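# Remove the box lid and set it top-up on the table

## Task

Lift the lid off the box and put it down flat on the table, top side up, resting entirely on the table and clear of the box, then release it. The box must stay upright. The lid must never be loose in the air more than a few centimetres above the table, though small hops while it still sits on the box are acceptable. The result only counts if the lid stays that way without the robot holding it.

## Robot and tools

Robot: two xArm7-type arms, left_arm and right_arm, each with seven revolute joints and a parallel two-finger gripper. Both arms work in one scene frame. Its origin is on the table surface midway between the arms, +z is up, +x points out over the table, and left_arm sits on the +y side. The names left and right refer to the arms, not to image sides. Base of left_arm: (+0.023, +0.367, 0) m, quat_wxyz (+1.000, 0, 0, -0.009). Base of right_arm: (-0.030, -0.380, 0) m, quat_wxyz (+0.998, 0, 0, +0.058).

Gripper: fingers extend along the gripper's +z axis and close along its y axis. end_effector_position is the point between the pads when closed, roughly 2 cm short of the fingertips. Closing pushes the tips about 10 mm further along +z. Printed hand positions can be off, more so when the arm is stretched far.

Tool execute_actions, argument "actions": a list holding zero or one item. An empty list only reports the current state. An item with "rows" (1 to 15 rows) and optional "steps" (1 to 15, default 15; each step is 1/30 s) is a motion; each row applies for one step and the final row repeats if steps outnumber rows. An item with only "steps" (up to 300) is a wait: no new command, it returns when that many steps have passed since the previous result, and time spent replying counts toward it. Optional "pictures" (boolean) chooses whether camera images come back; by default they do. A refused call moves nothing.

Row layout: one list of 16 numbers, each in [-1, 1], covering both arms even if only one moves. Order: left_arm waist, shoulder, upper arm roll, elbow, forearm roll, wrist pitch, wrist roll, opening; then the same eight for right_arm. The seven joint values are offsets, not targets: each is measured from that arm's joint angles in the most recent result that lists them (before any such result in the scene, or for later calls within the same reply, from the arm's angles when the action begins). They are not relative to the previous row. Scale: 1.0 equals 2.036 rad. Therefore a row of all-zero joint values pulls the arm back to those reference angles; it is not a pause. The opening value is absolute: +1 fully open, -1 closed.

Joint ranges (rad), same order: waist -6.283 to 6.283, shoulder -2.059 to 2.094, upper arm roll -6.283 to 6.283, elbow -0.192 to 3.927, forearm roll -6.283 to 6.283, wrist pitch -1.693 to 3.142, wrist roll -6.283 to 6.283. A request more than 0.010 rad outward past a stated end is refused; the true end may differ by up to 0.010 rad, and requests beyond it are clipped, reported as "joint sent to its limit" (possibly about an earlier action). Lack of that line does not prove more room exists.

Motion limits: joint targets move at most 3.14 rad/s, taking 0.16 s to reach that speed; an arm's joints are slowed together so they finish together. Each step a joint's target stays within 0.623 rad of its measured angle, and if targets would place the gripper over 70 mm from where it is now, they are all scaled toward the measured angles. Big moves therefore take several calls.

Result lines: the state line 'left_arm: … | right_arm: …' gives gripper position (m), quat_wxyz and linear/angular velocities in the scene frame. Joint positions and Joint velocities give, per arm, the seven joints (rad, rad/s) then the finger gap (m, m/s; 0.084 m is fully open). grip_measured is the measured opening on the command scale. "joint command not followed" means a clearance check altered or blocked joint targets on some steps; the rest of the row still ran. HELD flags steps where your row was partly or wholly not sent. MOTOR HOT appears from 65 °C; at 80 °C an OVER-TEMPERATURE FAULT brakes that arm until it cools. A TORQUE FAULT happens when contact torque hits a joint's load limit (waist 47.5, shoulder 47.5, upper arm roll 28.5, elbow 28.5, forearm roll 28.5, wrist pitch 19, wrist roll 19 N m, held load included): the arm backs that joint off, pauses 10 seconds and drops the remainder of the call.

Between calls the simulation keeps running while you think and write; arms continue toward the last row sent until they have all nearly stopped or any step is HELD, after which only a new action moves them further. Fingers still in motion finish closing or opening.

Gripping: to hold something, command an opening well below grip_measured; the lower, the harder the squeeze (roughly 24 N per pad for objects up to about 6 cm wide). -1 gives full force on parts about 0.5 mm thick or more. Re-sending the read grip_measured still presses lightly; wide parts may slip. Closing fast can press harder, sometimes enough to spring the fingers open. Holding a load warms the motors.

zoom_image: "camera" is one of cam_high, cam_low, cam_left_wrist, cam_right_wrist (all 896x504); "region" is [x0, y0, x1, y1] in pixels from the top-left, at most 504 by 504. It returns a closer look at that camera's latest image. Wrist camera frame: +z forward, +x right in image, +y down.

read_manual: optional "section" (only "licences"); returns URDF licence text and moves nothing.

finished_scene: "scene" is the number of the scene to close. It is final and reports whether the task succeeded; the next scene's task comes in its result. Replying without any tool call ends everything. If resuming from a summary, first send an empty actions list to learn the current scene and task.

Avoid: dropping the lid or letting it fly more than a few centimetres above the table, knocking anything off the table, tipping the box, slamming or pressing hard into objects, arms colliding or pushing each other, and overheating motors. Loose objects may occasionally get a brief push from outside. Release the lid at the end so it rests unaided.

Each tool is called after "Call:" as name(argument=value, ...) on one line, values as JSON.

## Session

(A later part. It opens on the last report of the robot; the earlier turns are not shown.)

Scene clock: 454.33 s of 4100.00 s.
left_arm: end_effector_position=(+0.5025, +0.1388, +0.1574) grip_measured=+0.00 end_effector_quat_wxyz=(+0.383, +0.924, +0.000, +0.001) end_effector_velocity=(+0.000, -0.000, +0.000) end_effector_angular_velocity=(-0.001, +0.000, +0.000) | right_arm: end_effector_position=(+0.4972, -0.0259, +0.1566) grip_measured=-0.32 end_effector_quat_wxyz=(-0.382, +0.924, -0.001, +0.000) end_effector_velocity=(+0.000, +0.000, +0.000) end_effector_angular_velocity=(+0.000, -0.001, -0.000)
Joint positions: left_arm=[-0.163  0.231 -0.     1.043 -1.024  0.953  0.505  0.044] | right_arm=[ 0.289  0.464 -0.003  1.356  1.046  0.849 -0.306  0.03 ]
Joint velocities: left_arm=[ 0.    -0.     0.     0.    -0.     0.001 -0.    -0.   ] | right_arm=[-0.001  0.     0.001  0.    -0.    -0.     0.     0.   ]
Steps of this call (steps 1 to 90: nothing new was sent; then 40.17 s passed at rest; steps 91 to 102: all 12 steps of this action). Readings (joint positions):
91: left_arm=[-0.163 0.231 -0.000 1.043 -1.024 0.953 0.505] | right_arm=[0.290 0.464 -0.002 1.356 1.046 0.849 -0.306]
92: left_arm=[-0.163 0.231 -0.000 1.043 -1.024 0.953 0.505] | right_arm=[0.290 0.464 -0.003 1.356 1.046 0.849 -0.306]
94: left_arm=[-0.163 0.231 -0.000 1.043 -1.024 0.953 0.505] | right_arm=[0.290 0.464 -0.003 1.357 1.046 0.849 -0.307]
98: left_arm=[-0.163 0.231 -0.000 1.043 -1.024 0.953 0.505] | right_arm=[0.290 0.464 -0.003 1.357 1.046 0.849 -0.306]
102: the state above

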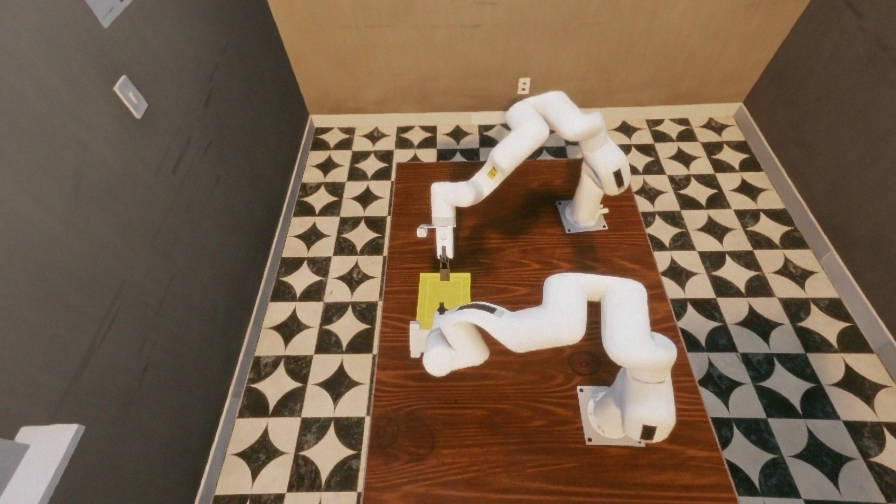

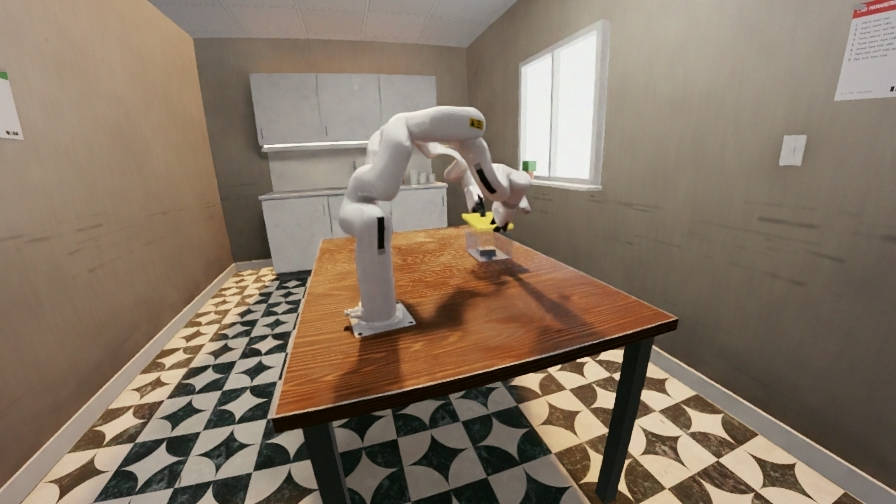

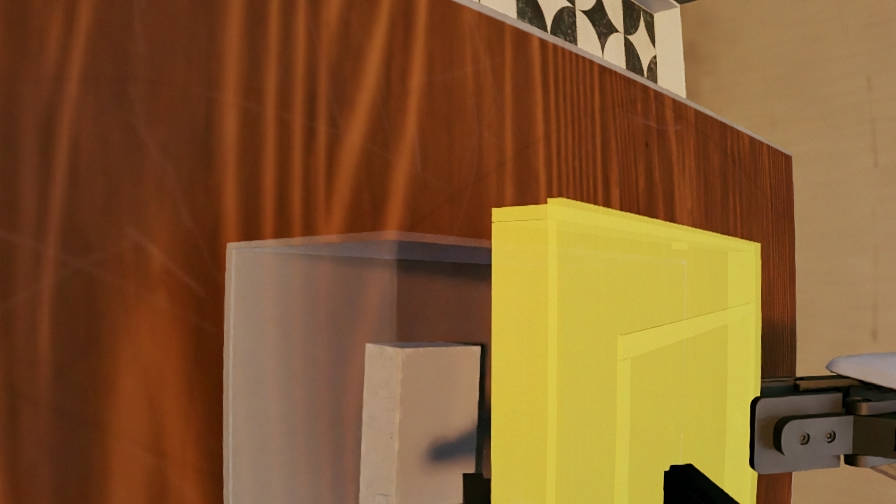

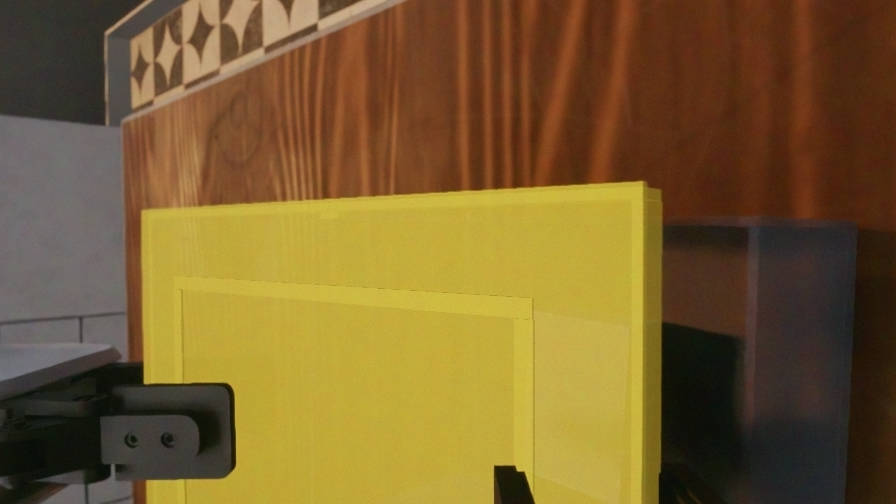

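Call:
execute_actions(actions=[{"rows": [[-0.0014,-0.0067,0,-0.0087,-0.0018,-0.0018,0.0015,-0.15,0.0023,-0.0063,0,-0.0091,0.0032,-0.0029,-0.0023,-0.5],[-0.0028,-0.0135,0,-0.0173,-0.0036,-0.0035,0.0029,-0.15,0.0047,-0.0125,0,-0.0181,0.0064,-0.0057,-0.0047,-0.5],[-0.0042,-0.0202,0,-0.026,-0.0055,-0.0053,0.0044,-0.15,0.007,-0.0188,0,-0.0272,0.0095,-0.0086,-0.007,-0.5],[-0.0055,-0.027,0,-0.0346,-0.0073,-0.0071,0.0058,-0.15,0.0093,-0.025,0,-0.0362,0.0127,-0.0114,-0.0094,-0.5],[-0.0069,-0.0337,0,-0.0433,-0.0091,-0.0089,0.0073,-0.15,0.0117,-0.0313,0,-0.0453,0.0159,-0.0143,-0.0117,-0.5],[-0.0083,-0.0404,0,-0.052,-0.0109,-0.0106,0.0087,-0.15,0.014,-0.0376,0,-0.0543,0.0191,-0.0171,-0.014,-0.5],[-0.0097,-0.0472,0,-0.0606,-0.0127,-0.0124,0.0102,-0.15,0.0163,-0.0438,0,-0.0634,0.0223,-0.02,-0.0164,-0.5],[-0.0111,-0.0539,0,-0.0693,-0.0146,-0.0142,0.0116,-0.15,0.0186,-0.0501,0,-0.0724,0.0254,-0.0228,-0.0187,-0.5],[-0.0125,-0.0607,0,-0.0779,-0.0164,-0.0159,0.0131,-0.15,0.021,-0.0563,0,-0.0815,0.0286,-0.0257,-0.0211,-0.5],[-0.0139,-0.0674,0,-0.0866,-0.0182,-0.0177,0.0145,-0.15,0.0233,-0.0626,0,-0.0905,0.0318,-0.0285,-0.0234,-0.5],[-0.0152,-0.0741,0,-0.0953,-0.02,-0.0195,0.016,-0.15,0.0256,-0.0689,0,-0.0996,0.035,-0.0314,-0.0257,-0.5],[-0.0166,-0.0809,0,-0.1039,-0.0218,-0.0212,0.0174,-0.15,0.028,-0.0751,0,-0.1086,0.0382,-0.0342,-0.0281,-0.5],[-0.018,-0.0876,0,-0.1126,-0.0236,-0.023,0.0188,-0.15,0.0303,-0.0814,0,-0.1177,0.0413,-0.037,-0.0304,-0.5]], "steps": 15}], pictures=false)

Call:
execute_actions(actions=[{"steps": 20}])

Scene clock: 469.93 s of 4100.00 s.
left_arm: end_effector_position=(+0.4471, +0.1385, +0.1577) grip_measured=+0.00 end_effector_quat_wxyz=(+0.383, +0.924, +0.000, +0.001) end_effector_velocity=(-0.125, -0.001, -0.008) end_effector_angular_velocity=(+0.002, +0.011, -0.017) | right_arm: end_effector_position=(+0.4424, -0.0259, +0.1567) grip_measured=-0.32 end_effector_quat_wxyz=(-0.383, +0.924, -0.002, +0.001) end_effector_velocity=(-0.128, -0.001, -0.007) end_effector_angular_velocity=(-0.007, +0.014, +0.015)
Joint positions: left_arm=[-0.195  0.073  0.     0.841 -1.066  0.911  0.538  0.044] | right_arm=[ 0.344  0.318 -0.004  1.144  1.12   0.783 -0.361  0.03 ]
Joint velocities: left_arm=[-0.07  -0.332 -0.008 -0.428 -0.085 -0.078  0.068  0.   ] | right_arm=[ 0.119 -0.309  0.01  -0.452  0.151 -0.133 -0.11   0.   ]
Steps of this call (steps 1 to 15: the robot went on to your last target; steps 16 to 90: nothing new was sent; then 12.10 s passed at rest; steps 91 to 105: all 15 steps of this action). Readings (joint positions):
91: left_arm=[-0.163 0.230 -0.000 1.043 -1.024 0.953 0.505] | right_arm=[0.289 0.464 -0.002 1.356 1.046 0.849 -0.307]
92: left_arm=[-0.163 0.228 -0.000 1.040 -1.025 0.952 0.505] | right_arm=[0.290 0.462 -0.003 1.353 1.048 0.848 -0.307]
94: left_arm=[-0.166 0.215 0.000 1.023 -1.028 0.948 0.508] | right_arm=[0.295 0.450 -0.003 1.335 1.054 0.842 -0.312]
98: left_arm=[-0.176 0.167 0.001 0.961 -1.041 0.935 0.518] | right_arm=[0.311 0.405 -0.004 1.270 1.076 0.822 -0.329]
105: the state above

Scene clock: 470.60 s of 4100.00 s.
left_arm: end_effector_position=(+0.4393, +0.1385, +0.1570) grip_measured=+0.02 end_effector_quat_wxyz=(+0.383, +0.924, +0.000, +0.000) end_effector_velocity=(-0.000, +0.000, +0.000) end_effector_angular_velocity=(-0.000, +0.001, +0.001) | right_arm: end_effector_position=(+0.4349, -0.0258, +0.1569) grip_measured=-0.33 end_effector_quat_wxyz=(-0.383, +0.924, -0.002, +0.001) end_effector_velocity=(-0.000, -0.000, -0.000) end_effector_angular_velocity=(-0.001, +0.001, +0.000)
Joint positions: left_arm=[-0.199  0.052 -0.     0.814 -1.072  0.906  0.543  0.045] | right_arm=[ 0.351  0.299 -0.003  1.117  1.13   0.774 -0.368  0.03 ]
Joint velocities: left_arm=[ 0.    -0.002  0.    -0.002 -0.     0.    -0.002 -0.   ] | right_arm=[ 0.    -0.001 -0.    -0.002 -0.     0.    -0.     0.   ]
Steps of this call (steps 1 to 20: the robot went on to your last target). Readings (joint positions):
1: left_arm=[-0.197 0.064 -0.000 0.829 -1.068 0.909 0.540] | right_arm=[0.347 0.310 -0.004 1.131 1.125 0.779 -0.364]
2: left_arm=[-0.198 0.059 -0.000 0.822 -1.070 0.907 0.541] | right_arm=[0.349 0.304 -0.004 1.124 1.127 0.777 -0.366]
4: left_arm=[-0.199 0.055 -0.000 0.816 -1.071 0.906 0.542] | right_arm=[0.351 0.300 -0.003 1.118 1.130 0.775 -0.367]
8: left_arm=[-0.199 0.053 -0.000 0.815 -1.072 0.906 0.543] | right_arm=[0.351 0.299 -0.003 1.117 1.130 0.774 -0.368]
20: the state above

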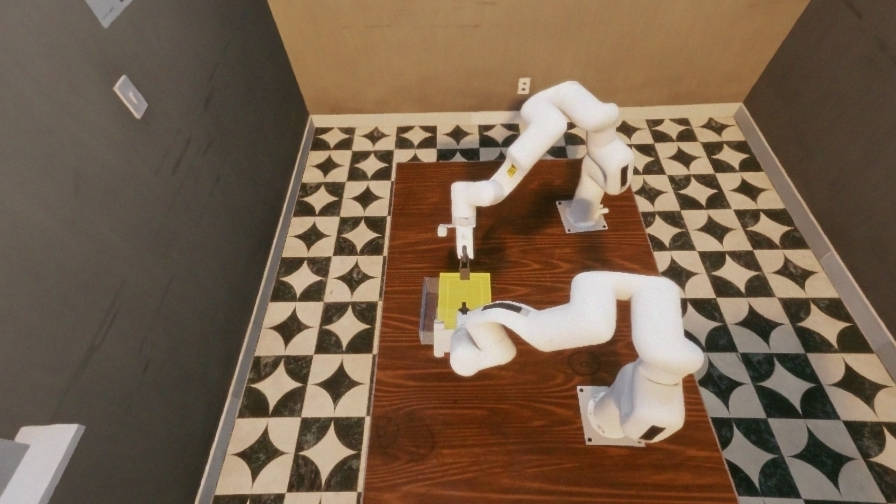

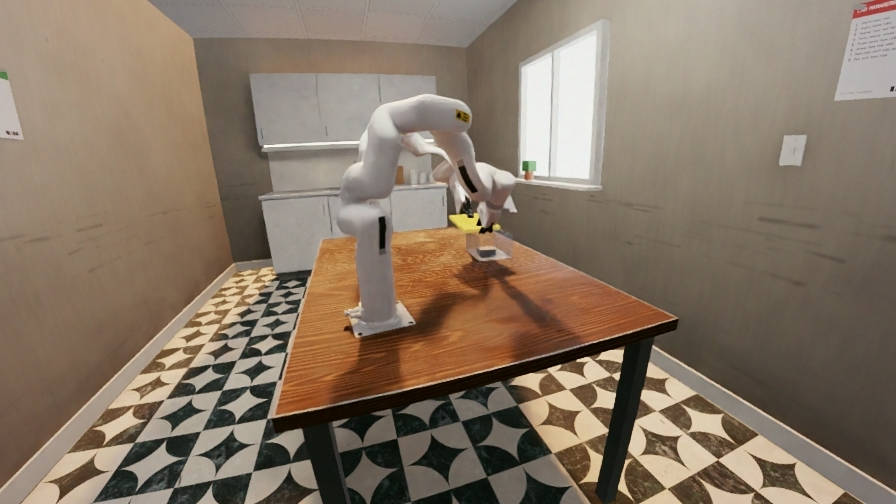

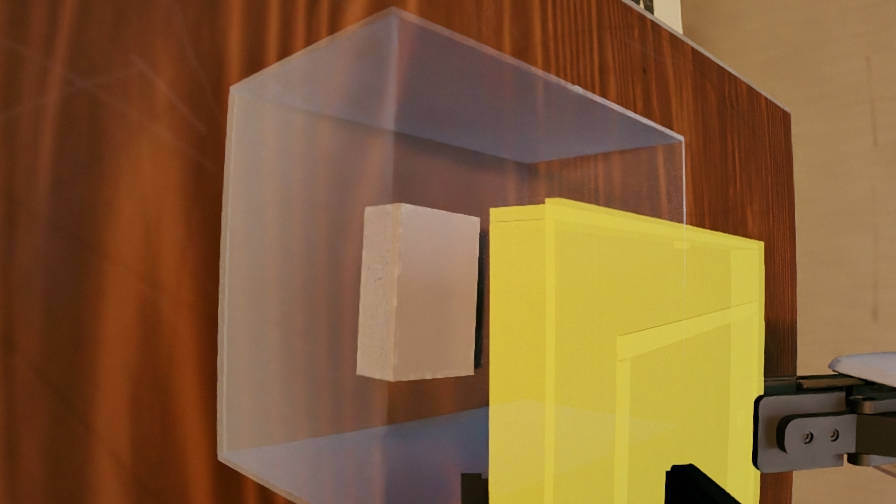

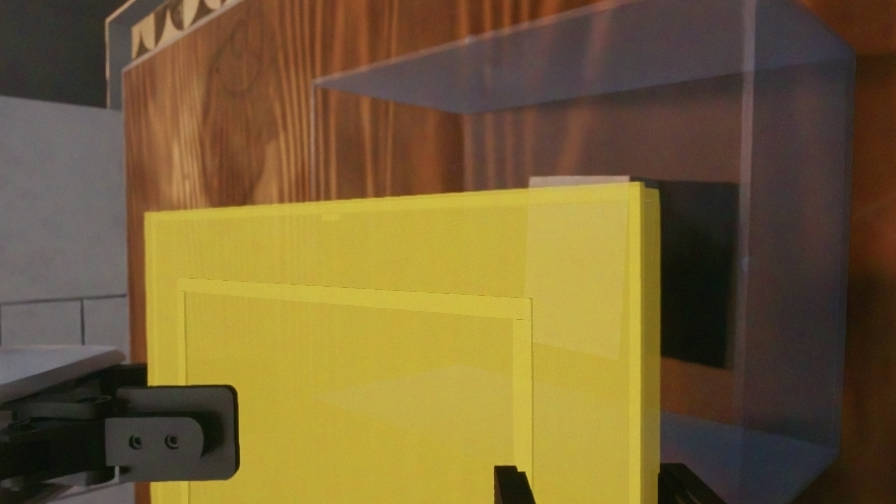

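Call:
execute_actions(actions=[{"rows": [[-0.0029,-0.0124,0,-0.0146,-0.0028,-0.0029,0.0012,-0.15,0.0048,-0.0106,0,-0.0148,0.0056,-0.0049,-0.0033,-0.5],[-0.0059,-0.0249,0,-0.029,-0.0053,-0.0056,0.002,-0.15,0.0097,-0.0212,0,-0.0292,0.0112,-0.0099,-0.0064,-0.5],[-0.0091,-0.0376,0,-0.0435,-0.0079,-0.0083,0.0026,-0.15,0.0148,-0.0316,0,-0.0435,0.0168,-0.0148,-0.0093,-0.5],[-0.0123,-0.0504,0,-0.0577,-0.0104,-0.0111,0.0028,-0.15,0.0201,-0.0421,0,-0.0575,0.0226,-0.0197,-0.012,-0.5],[-0.0156,-0.0634,0,-0.0719,-0.0127,-0.0136,0.0027,-0.15,0.0255,-0.0524,0,-0.0713,0.0282,-0.0247,-0.0145,-0.5],[-0.0191,-0.0765,0,-0.0859,-0.015,-0.0162,0.0023,-0.15,0.0312,-0.0626,0,-0.0849,0.034,-0.0296,-0.0169,-0.5],[-0.0227,-0.0899,0,-0.0999,-0.0171,-0.0187,0.0016,-0.15,0.037,-0.0729,0,-0.0981,0.0397,-0.0345,-0.019,-0.5],[-0.0265,-0.1034,0,-0.1137,-0.0192,-0.0212,0.0006,-0.15,0.0429,-0.0831,0,-0.1113,0.0455,-0.0395,-0.0211,-0.5],[-0.0303,-0.1169,0,-0.1276,-0.0211,-0.0236,-0.0007,-0.15,0.0491,-0.0932,0,-0.1242,0.0512,-0.0444,-0.0229,-0.5],[-0.0342,-0.1307,0,-0.1412,-0.023,-0.026,-0.0024,-0.15,0.0553,-0.1033,0,-0.1367,0.0571,-0.0493,-0.0246,-0.5],[-0.0382,-0.1447,0,-0.1548,-0.0248,-0.0283,-0.0044,-0.15,0.0618,-0.1132,0,-0.1492,0.0629,-0.0543,-0.026,-0.5],[-0.0424,-0.1588,0,-0.1682,-0.0264,-0.0304,-0.0067,-0.15,0.0685,-0.1232,0,-0.1614,0.0688,-0.0592,-0.0273,-0.5],[-0.0467,-0.1731,0,-0.1816,-0.028,-0.0327,-0.0092,-0.15,0.0753,-0.1331,0,-0.1733,0.0746,-0.0641,-0.0283,-0.5],[-0.0511,-0.1874,0,-0.1948,-0.0295,-0.0348,-0.0122,-0.15,0.0823,-0.1428,0,-0.185,0.0805,-0.0691,-0.0292,-0.5],[-0.0556,-0.202,0,-0.2081,-0.0308,-0.0368,-0.0154,-0.15,0.0895,-0.1527,0,-0.1965,0.0864,-0.074,-0.0299,-0.5]], "steps": 15}], pictures=false)

Call:
execute_actions(actions=[{"steps": 25}])

Scene clock: 515.50 s of 4100.00 s.
left_arm: end_effector_position=(+0.3418, +0.1379, +0.1578) grip_measured=+0.02 end_effector_quat_wxyz=(+0.382, +0.924, +0.000, -0.001) end_effector_velocity=(-0.259, -0.013, -0.000) end_effector_angular_velocity=(-0.014, +0.003, -0.045) | right_arm: end_effector_position=(+0.3373, -0.0252, +0.1556) grip_measured=-0.33 end_effector_quat_wxyz=(-0.382, +0.924, -0.003, +0.001) end_effector_velocity=(-0.263, +0.012, +0.000) end_effector_angular_velocity=(+0.006, +0.007, +0.022)
Joint positions: left_arm=[-0.281 -0.252 -0.001  0.488 -1.122  0.846  0.531  0.045] | right_arm=[ 0.483  0.06  -0.005  0.8    1.264  0.658 -0.421  0.03 ]
Joint velocities: left_arm=[-0.263 -0.851 -0.025 -0.813 -0.107 -0.117 -0.13   0.013] | right_arm=[ 0.414 -0.613  0.015 -0.75   0.364 -0.299 -0.076  0.   ]
Steps of this call (steps 1 to 15: the robot went on to your last target; steps 16 to 90: nothing new was sent; then 41.40 s passed at rest; steps 91 to 105: all 15 steps of this action). Readings (joint positions):
91: left_arm=[-0.200 0.052 -0.000 0.814 -1.072 0.906 0.543] | right_arm=[0.351 0.298 -0.004 1.116 1.131 0.774 -0.368]
92: left_arm=[-0.200 0.049 -0.000 0.810 -1.073 0.905 0.543] | right_arm=[0.353 0.296 -0.004 1.112 1.132 0.772 -0.370]
94: left_arm=[-0.206 0.026 -0.000 0.783 -1.078 0.899 0.545] | right_arm=[0.362 0.276 -0.004 1.085 1.143 0.763 -0.376]
98: left_arm=[-0.228 -0.062 0.000 0.683 -1.094 0.880 0.548] | right_arm=[0.397 0.204 -0.005 0.987 1.182 0.729 -0.395]
105: the state above

Scene clock: 516.33 s of 4100.00 s.
left_arm: end_effector_position=(+0.3122, +0.1381, +0.1578) grip_measured=+0.04 end_effector_quat_wxyz=(+0.383, +0.924, +0.000, +0.000) end_effector_velocity=(-0.000, +0.000, -0.000) end_effector_angular_velocity=(+0.001, +0.001, +0.001) | right_arm: end_effector_position=(+0.3072, -0.0242, +0.1559) grip_measured=-0.33 end_effector_quat_wxyz=(-0.382, +0.924, -0.002, +0.000) end_effector_velocity=(-0.000, -0.000, -0.000) end_effector_angular_velocity=(-0.000, +0.001, -0.000)
Joint positions: left_arm=[-0.313 -0.359 -0.     0.39  -1.135  0.831  0.512  0.046] | right_arm=[ 0.533 -0.012 -0.003  0.715  1.306  0.623 -0.429  0.03 ]
Joint velocities: left_arm=[ 0.    -0.001  0.    -0.001  0.001 -0.    -0.001  0.   ] | right_arm=[-0.    -0.     0.    -0.001  0.     0.     0.    -0.   ]
Steps of this call (steps 1 to 25: the robot went on to your last target). Readings (joint positions):
1: left_arm=[-0.290 -0.280 -0.001 0.461 -1.125 0.842 0.527] | right_arm=[0.497 0.039 -0.005 0.775 1.276 0.648 -0.424]
2: left_arm=[-0.298 -0.307 -0.002 0.436 -1.128 0.838 0.522] | right_arm=[0.510 0.020 -0.004 0.752 1.287 0.639 -0.426]
4: left_arm=[-0.309 -0.343 -0.003 0.402 -1.132 0.834 0.515] | right_arm=[0.527 -0.003 -0.002 0.723 1.300 0.628 -0.428]
8: left_arm=[-0.313 -0.356 -0.002 0.391 -1.134 0.832 0.512] | right_arm=[0.533 -0.012 -0.003 0.713 1.306 0.624 -0.429]
25: the state above

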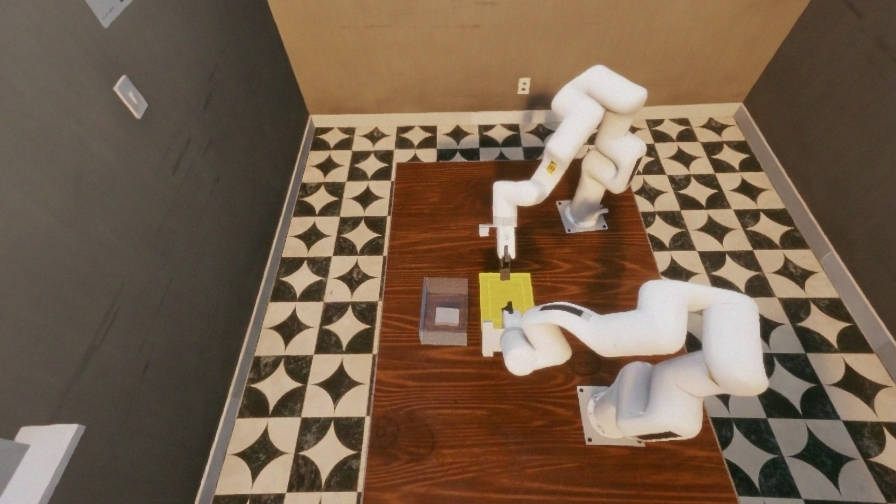

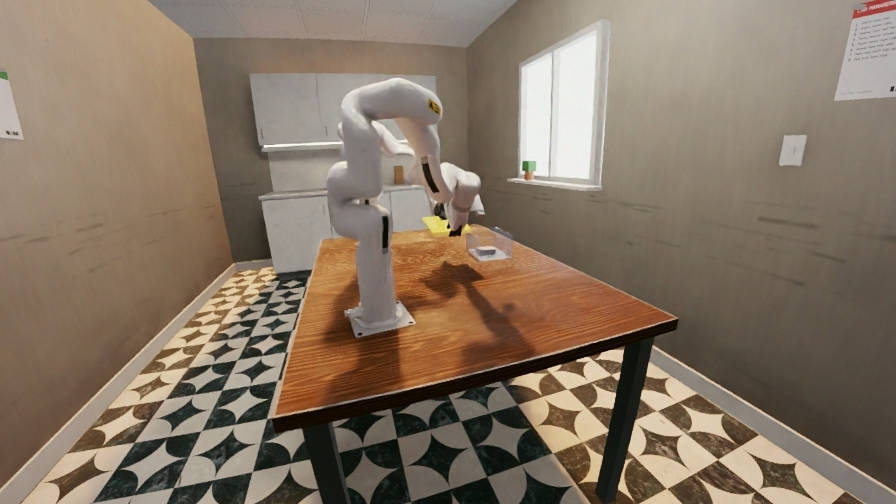

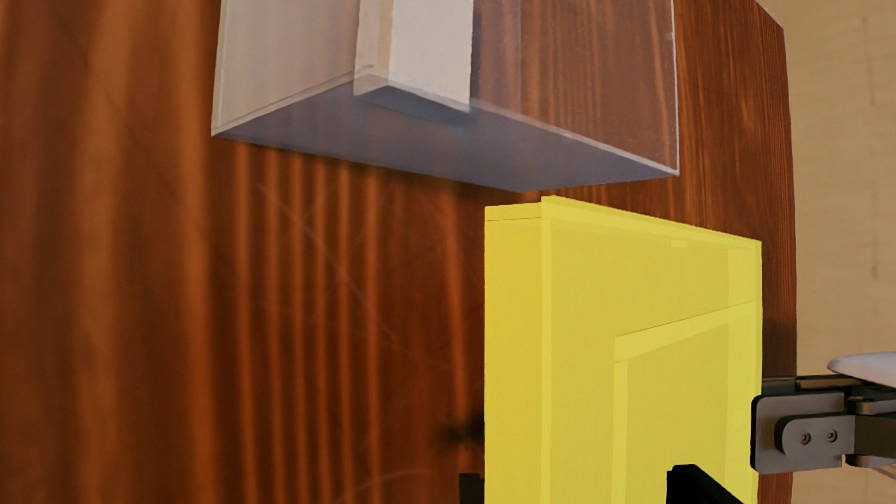

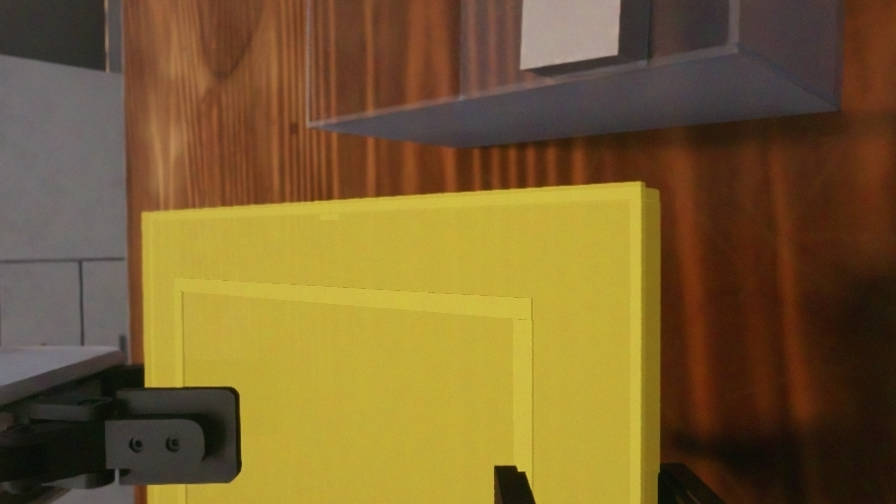

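Call:
execute_actions(actions=[{"rows": [[-0.0024,0.0129,0,-0.0013,-0.0134,-0.0073,0.0171,-0.15,0.001,0.0102,0,0.0004,0.0142,-0.0029,-0.0165,-0.5],[-0.0045,0.0261,0,-0.0022,-0.0269,-0.0141,0.0344,-0.15,0.0018,0.0206,0,0.0011,0.0285,-0.0056,-0.0328,-0.5],[-0.0065,0.0397,0,-0.0026,-0.0407,-0.0203,0.0519,-0.15,0.0026,0.0312,0,0.0021,0.0425,-0.0079,-0.0491,-0.5],[-0.0084,0.0535,0,-0.0025,-0.0545,-0.0259,0.0695,-0.15,0.0032,0.0419,0,0.0032,0.0563,-0.01,-0.0654,-0.5],[-0.0101,0.0678,0,-0.002,-0.0686,-0.0311,0.0875,-0.15,0.0038,0.0528,0,0.0047,0.0702,-0.0116,-0.0816,-0.5],[-0.0116,0.0824,0,-0.0009,-0.0828,-0.0358,0.1057,-0.15,0.0042,0.064,0,0.0065,0.0838,-0.0129,-0.0978,-0.5],[-0.0129,0.0974,0,0.0006,-0.0972,-0.0399,0.1241,-0.15,0.0045,0.0753,0,0.0086,0.0974,-0.0139,-0.1138,-0.5],[-0.0141,0.1127,0,0.0025,-0.1117,-0.0435,0.1427,-0.15,0.0047,0.0868,0,0.011,0.1109,-0.0145,-0.1299,-0.5],[-0.0152,0.1284,0,0.005,-0.1264,-0.0465,0.1615,-0.15,0.0048,0.0985,0,0.0137,0.1241,-0.0149,-0.1459,-0.5],[-0.0161,0.1443,0,0.0079,-0.1413,-0.0489,0.1806,-0.15,0.0048,0.1104,0,0.0166,0.1374,-0.0149,-0.1618,-0.5],[-0.0169,0.1607,0,0.0113,-0.1564,-0.0509,0.1998,-0.15,0.0047,0.1225,0,0.0197,0.1505,-0.0145,-0.1777,-0.5],[-0.0174,0.1774,0,0.0152,-0.1715,-0.0524,0.2193,-0.15,0.0044,0.1347,0,0.0232,0.1634,-0.0139,-0.1935,-0.5],[-0.0177,0.1887,0,0.018,-0.1817,-0.0531,0.2324,-0.15,0.0043,0.143,0,0.0257,0.172,-0.0132,-0.2041,-0.5],[-0.0177,0.1887,0,0.018,-0.1817,-0.0531,0.2324,-0.15,0.0043,0.143,0,0.0257,0.172,-0.0132,-0.2041,-0.5],[-0.0179,0.2002,0,0.0211,-0.1921,-0.0535,0.2456,-0.15,0.004,0.1513,0,0.0283,0.1805,-0.0125,-0.2145,-0.5]], "steps": 15}], pictures=false)

Call:
execute_actions(actions=[{"steps": 25}])

Scene clock: 578.07 s of 4100.00 s.
left_arm: end_effector_position=(+0.3110, +0.1380, +0.0647) grip_measured=+0.04 end_effector_quat_wxyz=(+0.383, +0.924, +0.000, -0.002) end_effector_velocity=(-0.011, +0.000, -0.213) end_effector_angular_velocity=(+0.008, +0.024, -0.004) | right_arm: end_effector_position=(+0.3066, -0.0240, +0.0622) grip_measured=-0.33 end_effector_quat_wxyz=(-0.381, +0.925, -0.002, -0.001) end_effector_velocity=(-0.009, -0.001, -0.211) end_effector_angular_velocity=(-0.011, +0.017, +0.006)
Joint positions: left_arm=[-0.347 -0.029 -0.001  0.414 -1.453  0.73   0.918  0.046] | right_arm=[ 0.543  0.242 -0.002  0.757  1.615  0.593 -0.793  0.03 ]
Joint velocities: left_arm=[-0.039  0.828 -0.004  0.164 -0.743 -0.091  0.948  0.001] | right_arm=[-0.003  0.606  0.006  0.156  0.635  0.022 -0.768 -0.   ]
Steps of this call (steps 1 to 15: the robot went on to your last target; steps 16 to 90: nothing new was sent; then 58.23 s passed at rest; steps 91 to 105: all 15 steps of this action). Readings (joint positions):
91: left_arm=[-0.313 -0.359 -0.000 0.390 -1.135 0.831 0.512] | right_arm=[0.533 -0.012 -0.003 0.715 1.307 0.623 -0.430]
92: left_arm=[-0.313 -0.356 -0.000 0.390 -1.139 0.828 0.517] | right_arm=[0.534 -0.010 -0.004 0.716 1.311 0.622 -0.435]
94: left_arm=[-0.317 -0.332 0.000 0.390 -1.164 0.815 0.550] | right_arm=[0.535 0.009 -0.004 0.717 1.337 0.616 -0.466]
98: left_arm=[-0.330 -0.239 -0.000 0.386 -1.255 0.776 0.665] | right_arm=[0.540 0.082 -0.003 0.723 1.431 0.602 -0.574]
105: the state above

Scene clock: 578.90 s of 4100.00 s.
left_arm: end_effector_position=(+0.3119, +0.1381, +0.0455) grip_measured=+0.04 end_effector_quat_wxyz=(+0.383, +0.924, -0.000, -0.000) end_effector_velocity=(-0.001, +0.001, -0.001) end_effector_angular_velocity=(+0.002, +0.002, -0.000) | right_arm: end_effector_position=(+0.3076, -0.0245, +0.0441) grip_measured=-0.33 end_effector_quat_wxyz=(-0.381, +0.925, -0.002, +0.001) end_effector_velocity=(-0.001, -0.001, -0.001) end_effector_angular_velocity=(-0.001, +0.003, +0.000)
Joint positions: left_arm=[-0.349  0.049 -0.     0.434 -1.526  0.722  1.012  0.046] | right_arm=[ 0.542  0.296 -0.003  0.773  1.674  0.595 -0.866  0.03 ]
Joint velocities: left_arm=[-0.     0.001  0.    -0.002  0.    -0.001  0.001  0.   ] | right_arm=[ 0.     0.001 -0.001 -0.002  0.     0.001 -0.    -0.   ]
Steps of this call (steps 1 to 25: the robot went on to your last target). Readings (joint positions):
1: left_arm=[-0.348 -0.004 -0.001 0.419 -1.476 0.727 0.947] | right_arm=[0.543 0.260 -0.002 0.761 1.635 0.594 -0.817]
2: left_arm=[-0.349 0.017 -0.001 0.424 -1.495 0.726 0.971] | right_arm=[0.543 0.275 -0.002 0.765 1.650 0.594 -0.835]
4: left_arm=[-0.350 0.040 -0.001 0.430 -1.516 0.724 0.998] | right_arm=[0.543 0.291 -0.002 0.770 1.666 0.595 -0.856]
8: left_arm=[-0.349 0.047 -0.001 0.434 -1.524 0.723 1.010] | right_arm=[0.542 0.295 -0.003 0.773 1.673 0.595 -0.865]
25: the state above

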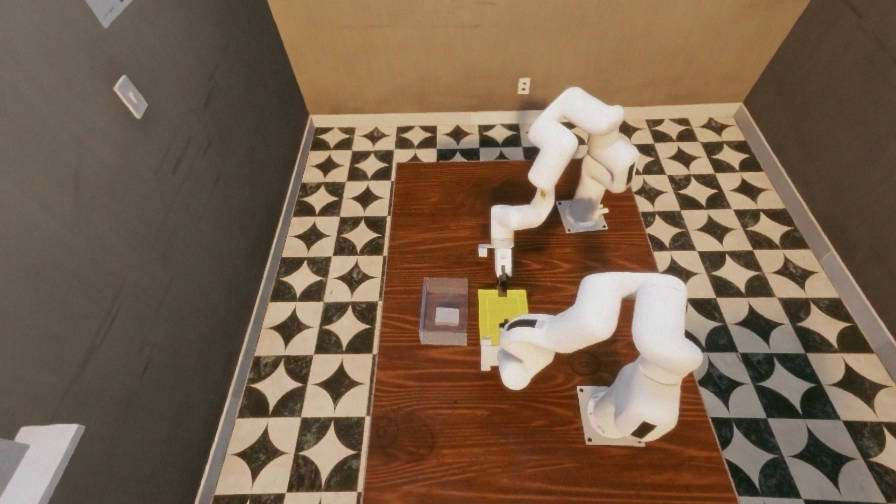

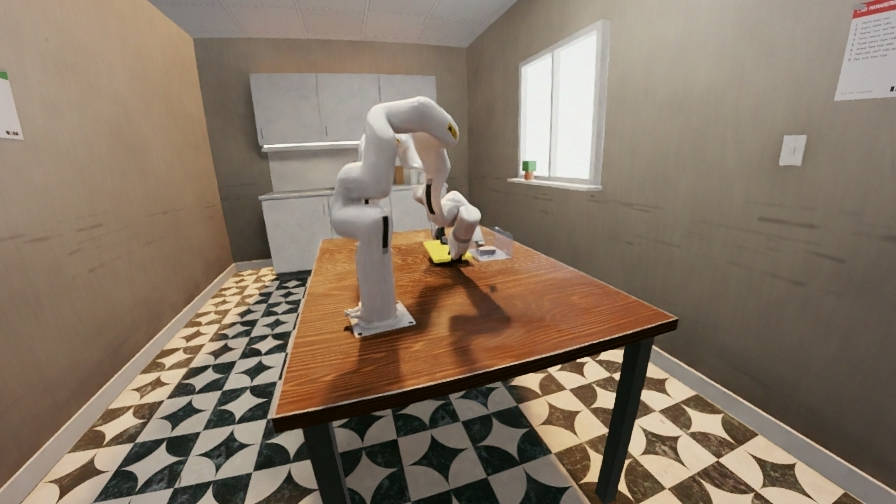

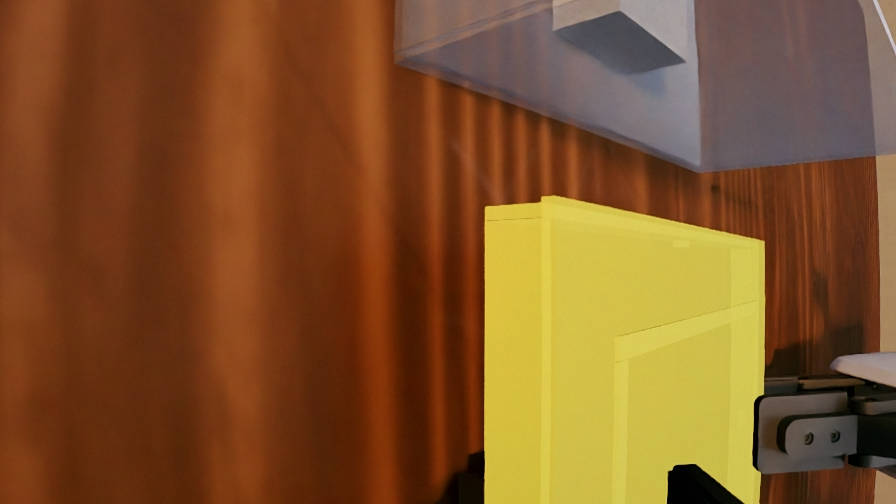

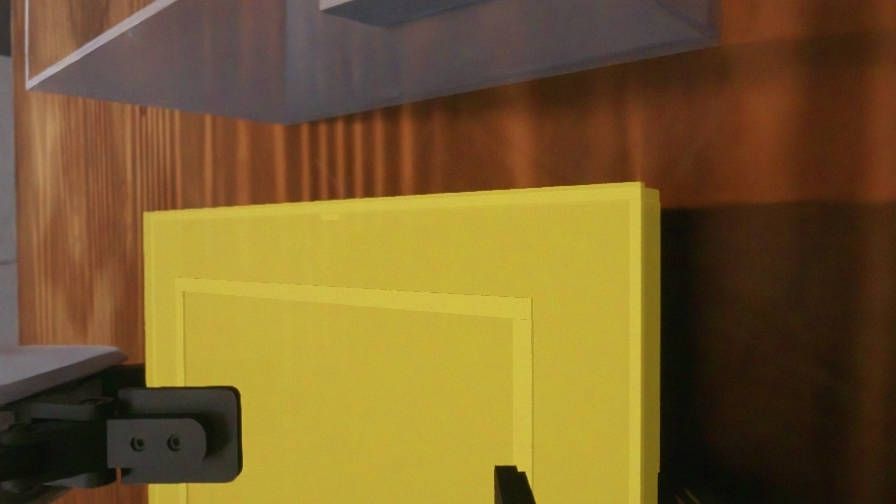

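Call:
execute_actions(actions=[{"rows": [[0,0,0,0,0,0,0,0.05,0,0,0,0,0,0,0,-0.3],[0,0,0,0,0,0,0,0.08,0,0,0,0,0,0,0,-0.25],[0,0,0,0,0,0,0,0.11,0,0,0,0,0,0,0,-0.2],[0,0,0,0,0,0,0,0.14,0,0,0,0,0,0,0,-0.15],[0,0,0,0,0,0,0,0.17,0,0,0,0,0,0,0,-0.1],[0,0,0,0,0,0,0,0.2,0,0,0,0,0,0,0,-0.05],[0,0,0,0,0,0,0,0.22,0,0,0,0,0,0,0,0.0],[0,0,0,0,0,0,0,0.24,0,0,0,0,0,0,0,0.05],[0,0,0,0,0,0,0,0.26,0,0,0,0,0,0,0,0.1],[0,0,0,0,0,0,0,0.28,0,0,0,0,0,0,0,0.15],[0,0,0,0,0,0,0,0.3,0,0,0,0,0,0,0,0.2],[0,0,0,0,0,0,0,0.3,0,0,0,0,0,0,0,0.25],[0,0,0,0,0,0,0,0.3,0,0,0,0,0,0,0,0.3]], "steps": 15}], pictures=false)

Call:
execute_actions(actions=[{"steps": 15}])

Scene clock: 602.50 s of 4100.00 s.
left_arm: end_effector_position=(+0.3111, +0.1370, +0.0454) grip_measured=+0.29 end_effector_quat_wxyz=(+0.383, +0.924, -0.002, -0.001) end_effector_velocity=(+0.006, +0.008, +0.000) end_effector_angular_velocity=(+0.007, -0.006, +0.024) | right_arm: end_effector_position=(+0.3073, -0.0218, +0.0461) grip_measured=+0.27 end_effector_quat_wxyz=(-0.383, +0.924, +0.000, +0.001) end_effector_velocity=(+0.003, -0.023, -0.016) end_effector_angular_velocity=(-0.040, +0.016, -0.034)
Joint positions: left_arm=[-0.35   0.049 -0.002  0.434 -1.526  0.723  1.012  0.056] | right_arm=[ 0.543  0.294 -0.001  0.776  1.674  0.598 -0.866  0.055]
Joint velocities: left_arm=[ 0.007 -0.004  0.013 -0.001  0.    -0.008 -0.001  0.003] | right_arm=[-0.01   0.012 -0.02  -0.023 -0.003 -0.016  0.     0.019]
Steps of this call (steps 1 to 15: the robot went on to your last target; steps 16 to 90: nothing new was sent; then 20.10 s passed at rest; steps 91 to 105: all 15 steps of this action). Readings (joint positions):
91: left_arm=[-0.349 0.049 -0.000 0.433 -1.526 0.722 1.012] | right_arm=[0.541 0.296 -0.003 0.773 1.674 0.596 -0.866]
92: left_arm=[-0.349 0.049 -0.000 0.433 -1.526 0.722 1.012] | right_arm=[0.541 0.296 -0.003 0.773 1.674 0.596 -0.866]
94: left_arm=[-0.350 0.049 -0.001 0.434 -1.526 0.722 1.012] | right_arm=[0.542 0.296 -0.003 0.774 1.674 0.596 -0.866]
98: left_arm=[-0.352 0.050 -0.005 0.433 -1.525 0.724 1.012] | right_arm=[0.545 0.292 0.004 0.782 1.675 0.601 -0.866]
105: the state above

Scene clock: 603.00 s of 4100.00 s.
left_arm: end_effector_position=(+0.3119, +0.1380, +0.0455) grip_measured=+0.29 end_effector_quat_wxyz=(+0.383, +0.924, -0.000, -0.000) end_effector_velocity=(+0.000, -0.000, -0.000) end_effector_angular_velocity=(-0.000, +0.000, -0.000) | right_arm: end_effector_position=(+0.3076, -0.0244, +0.0442) grip_measured=+0.29 end_effector_quat_wxyz=(-0.381, +0.924, -0.002, +0.001) end_effector_velocity=(-0.001, -0.001, -0.001) end_effector_angular_velocity=(-0.001, +0.002, -0.001)
Joint positions: left_arm=[-0.349  0.049 -0.     0.434 -1.526  0.722  1.012  0.056] | right_arm=[ 0.542  0.296 -0.003  0.773  1.674  0.595 -0.866  0.056]
Joint velocities: left_arm=[ 0.     0.001  0.     0.001 -0.     0.001  0.001  0.   ] | right_arm=[-0.    -0.    -0.    -0.002 -0.     0.     0.     0.   ]
Steps of this call (steps 1 to 15: the robot went on to your last target). Readings (joint positions):
1: left_arm=[-0.350 0.049 -0.002 0.434 -1.526 0.723 1.012] | right_arm=[0.543 0.295 -0.002 0.775 1.674 0.597 -0.866]
2: left_arm=[-0.350 0.049 -0.002 0.434 -1.526 0.723 1.012] | right_arm=[0.542 0.295 -0.002 0.775 1.674 0.597 -0.866]
4: left_arm=[-0.350 0.049 -0.001 0.434 -1.526 0.723 1.012] | right_arm=[0.542 0.295 -0.002 0.774 1.674 0.596 -0.866]
8: left_arm=[-0.349 0.049 -0.001 0.434 -1.526 0.722 1.012] | right_arm=[0.542 0.296 -0.003 0.773 1.674 0.596 -0.866]
15: the state above
All arms were judged still, so your last target was given up. Only a new action makes them travel on or press farther. Fingers that are still opening or closing keep moving.

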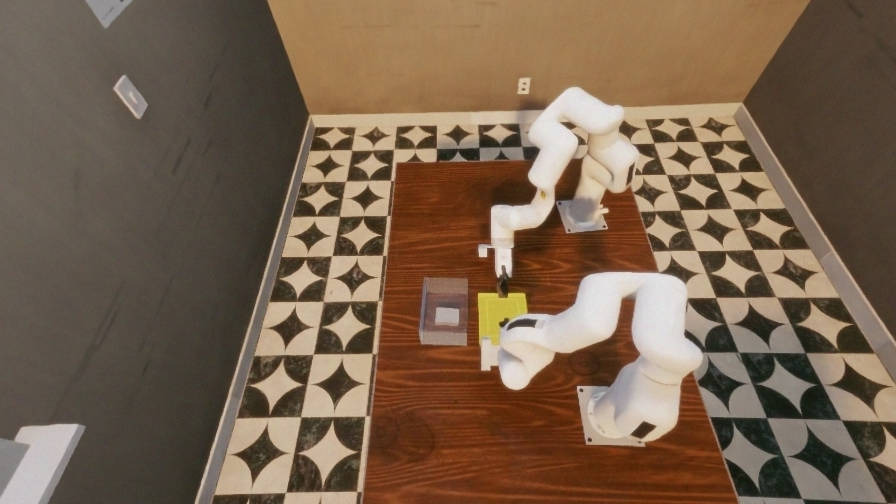

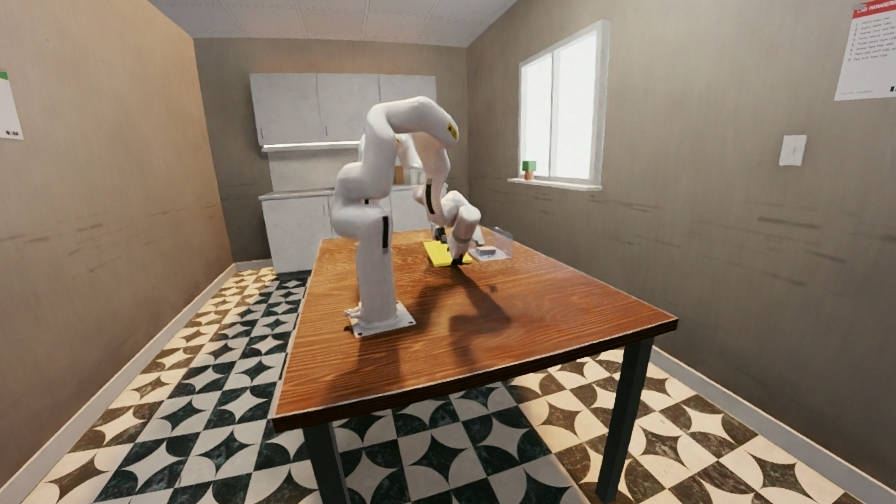

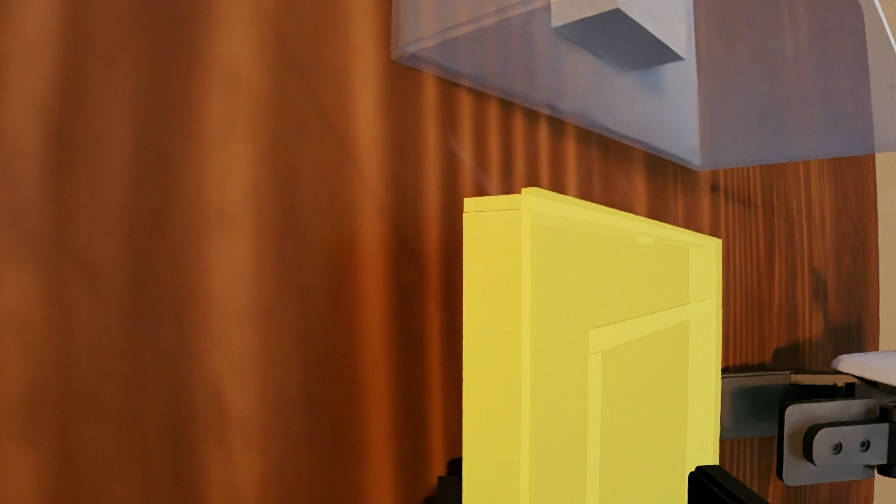

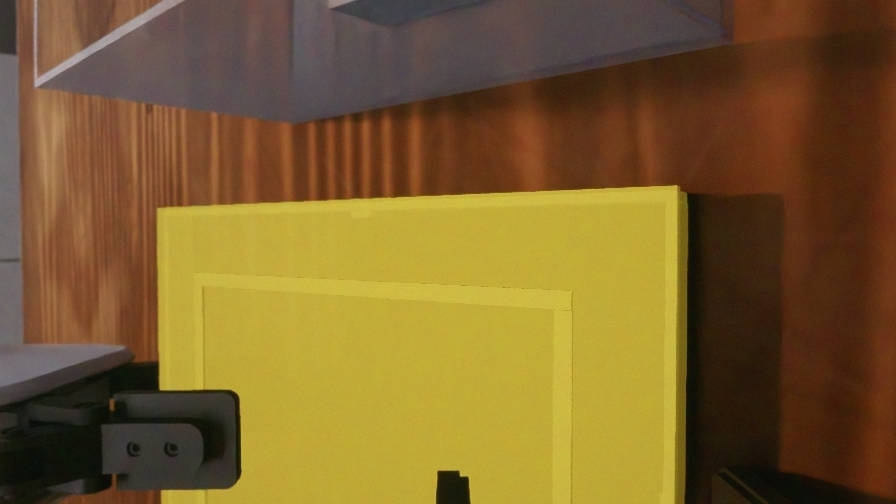

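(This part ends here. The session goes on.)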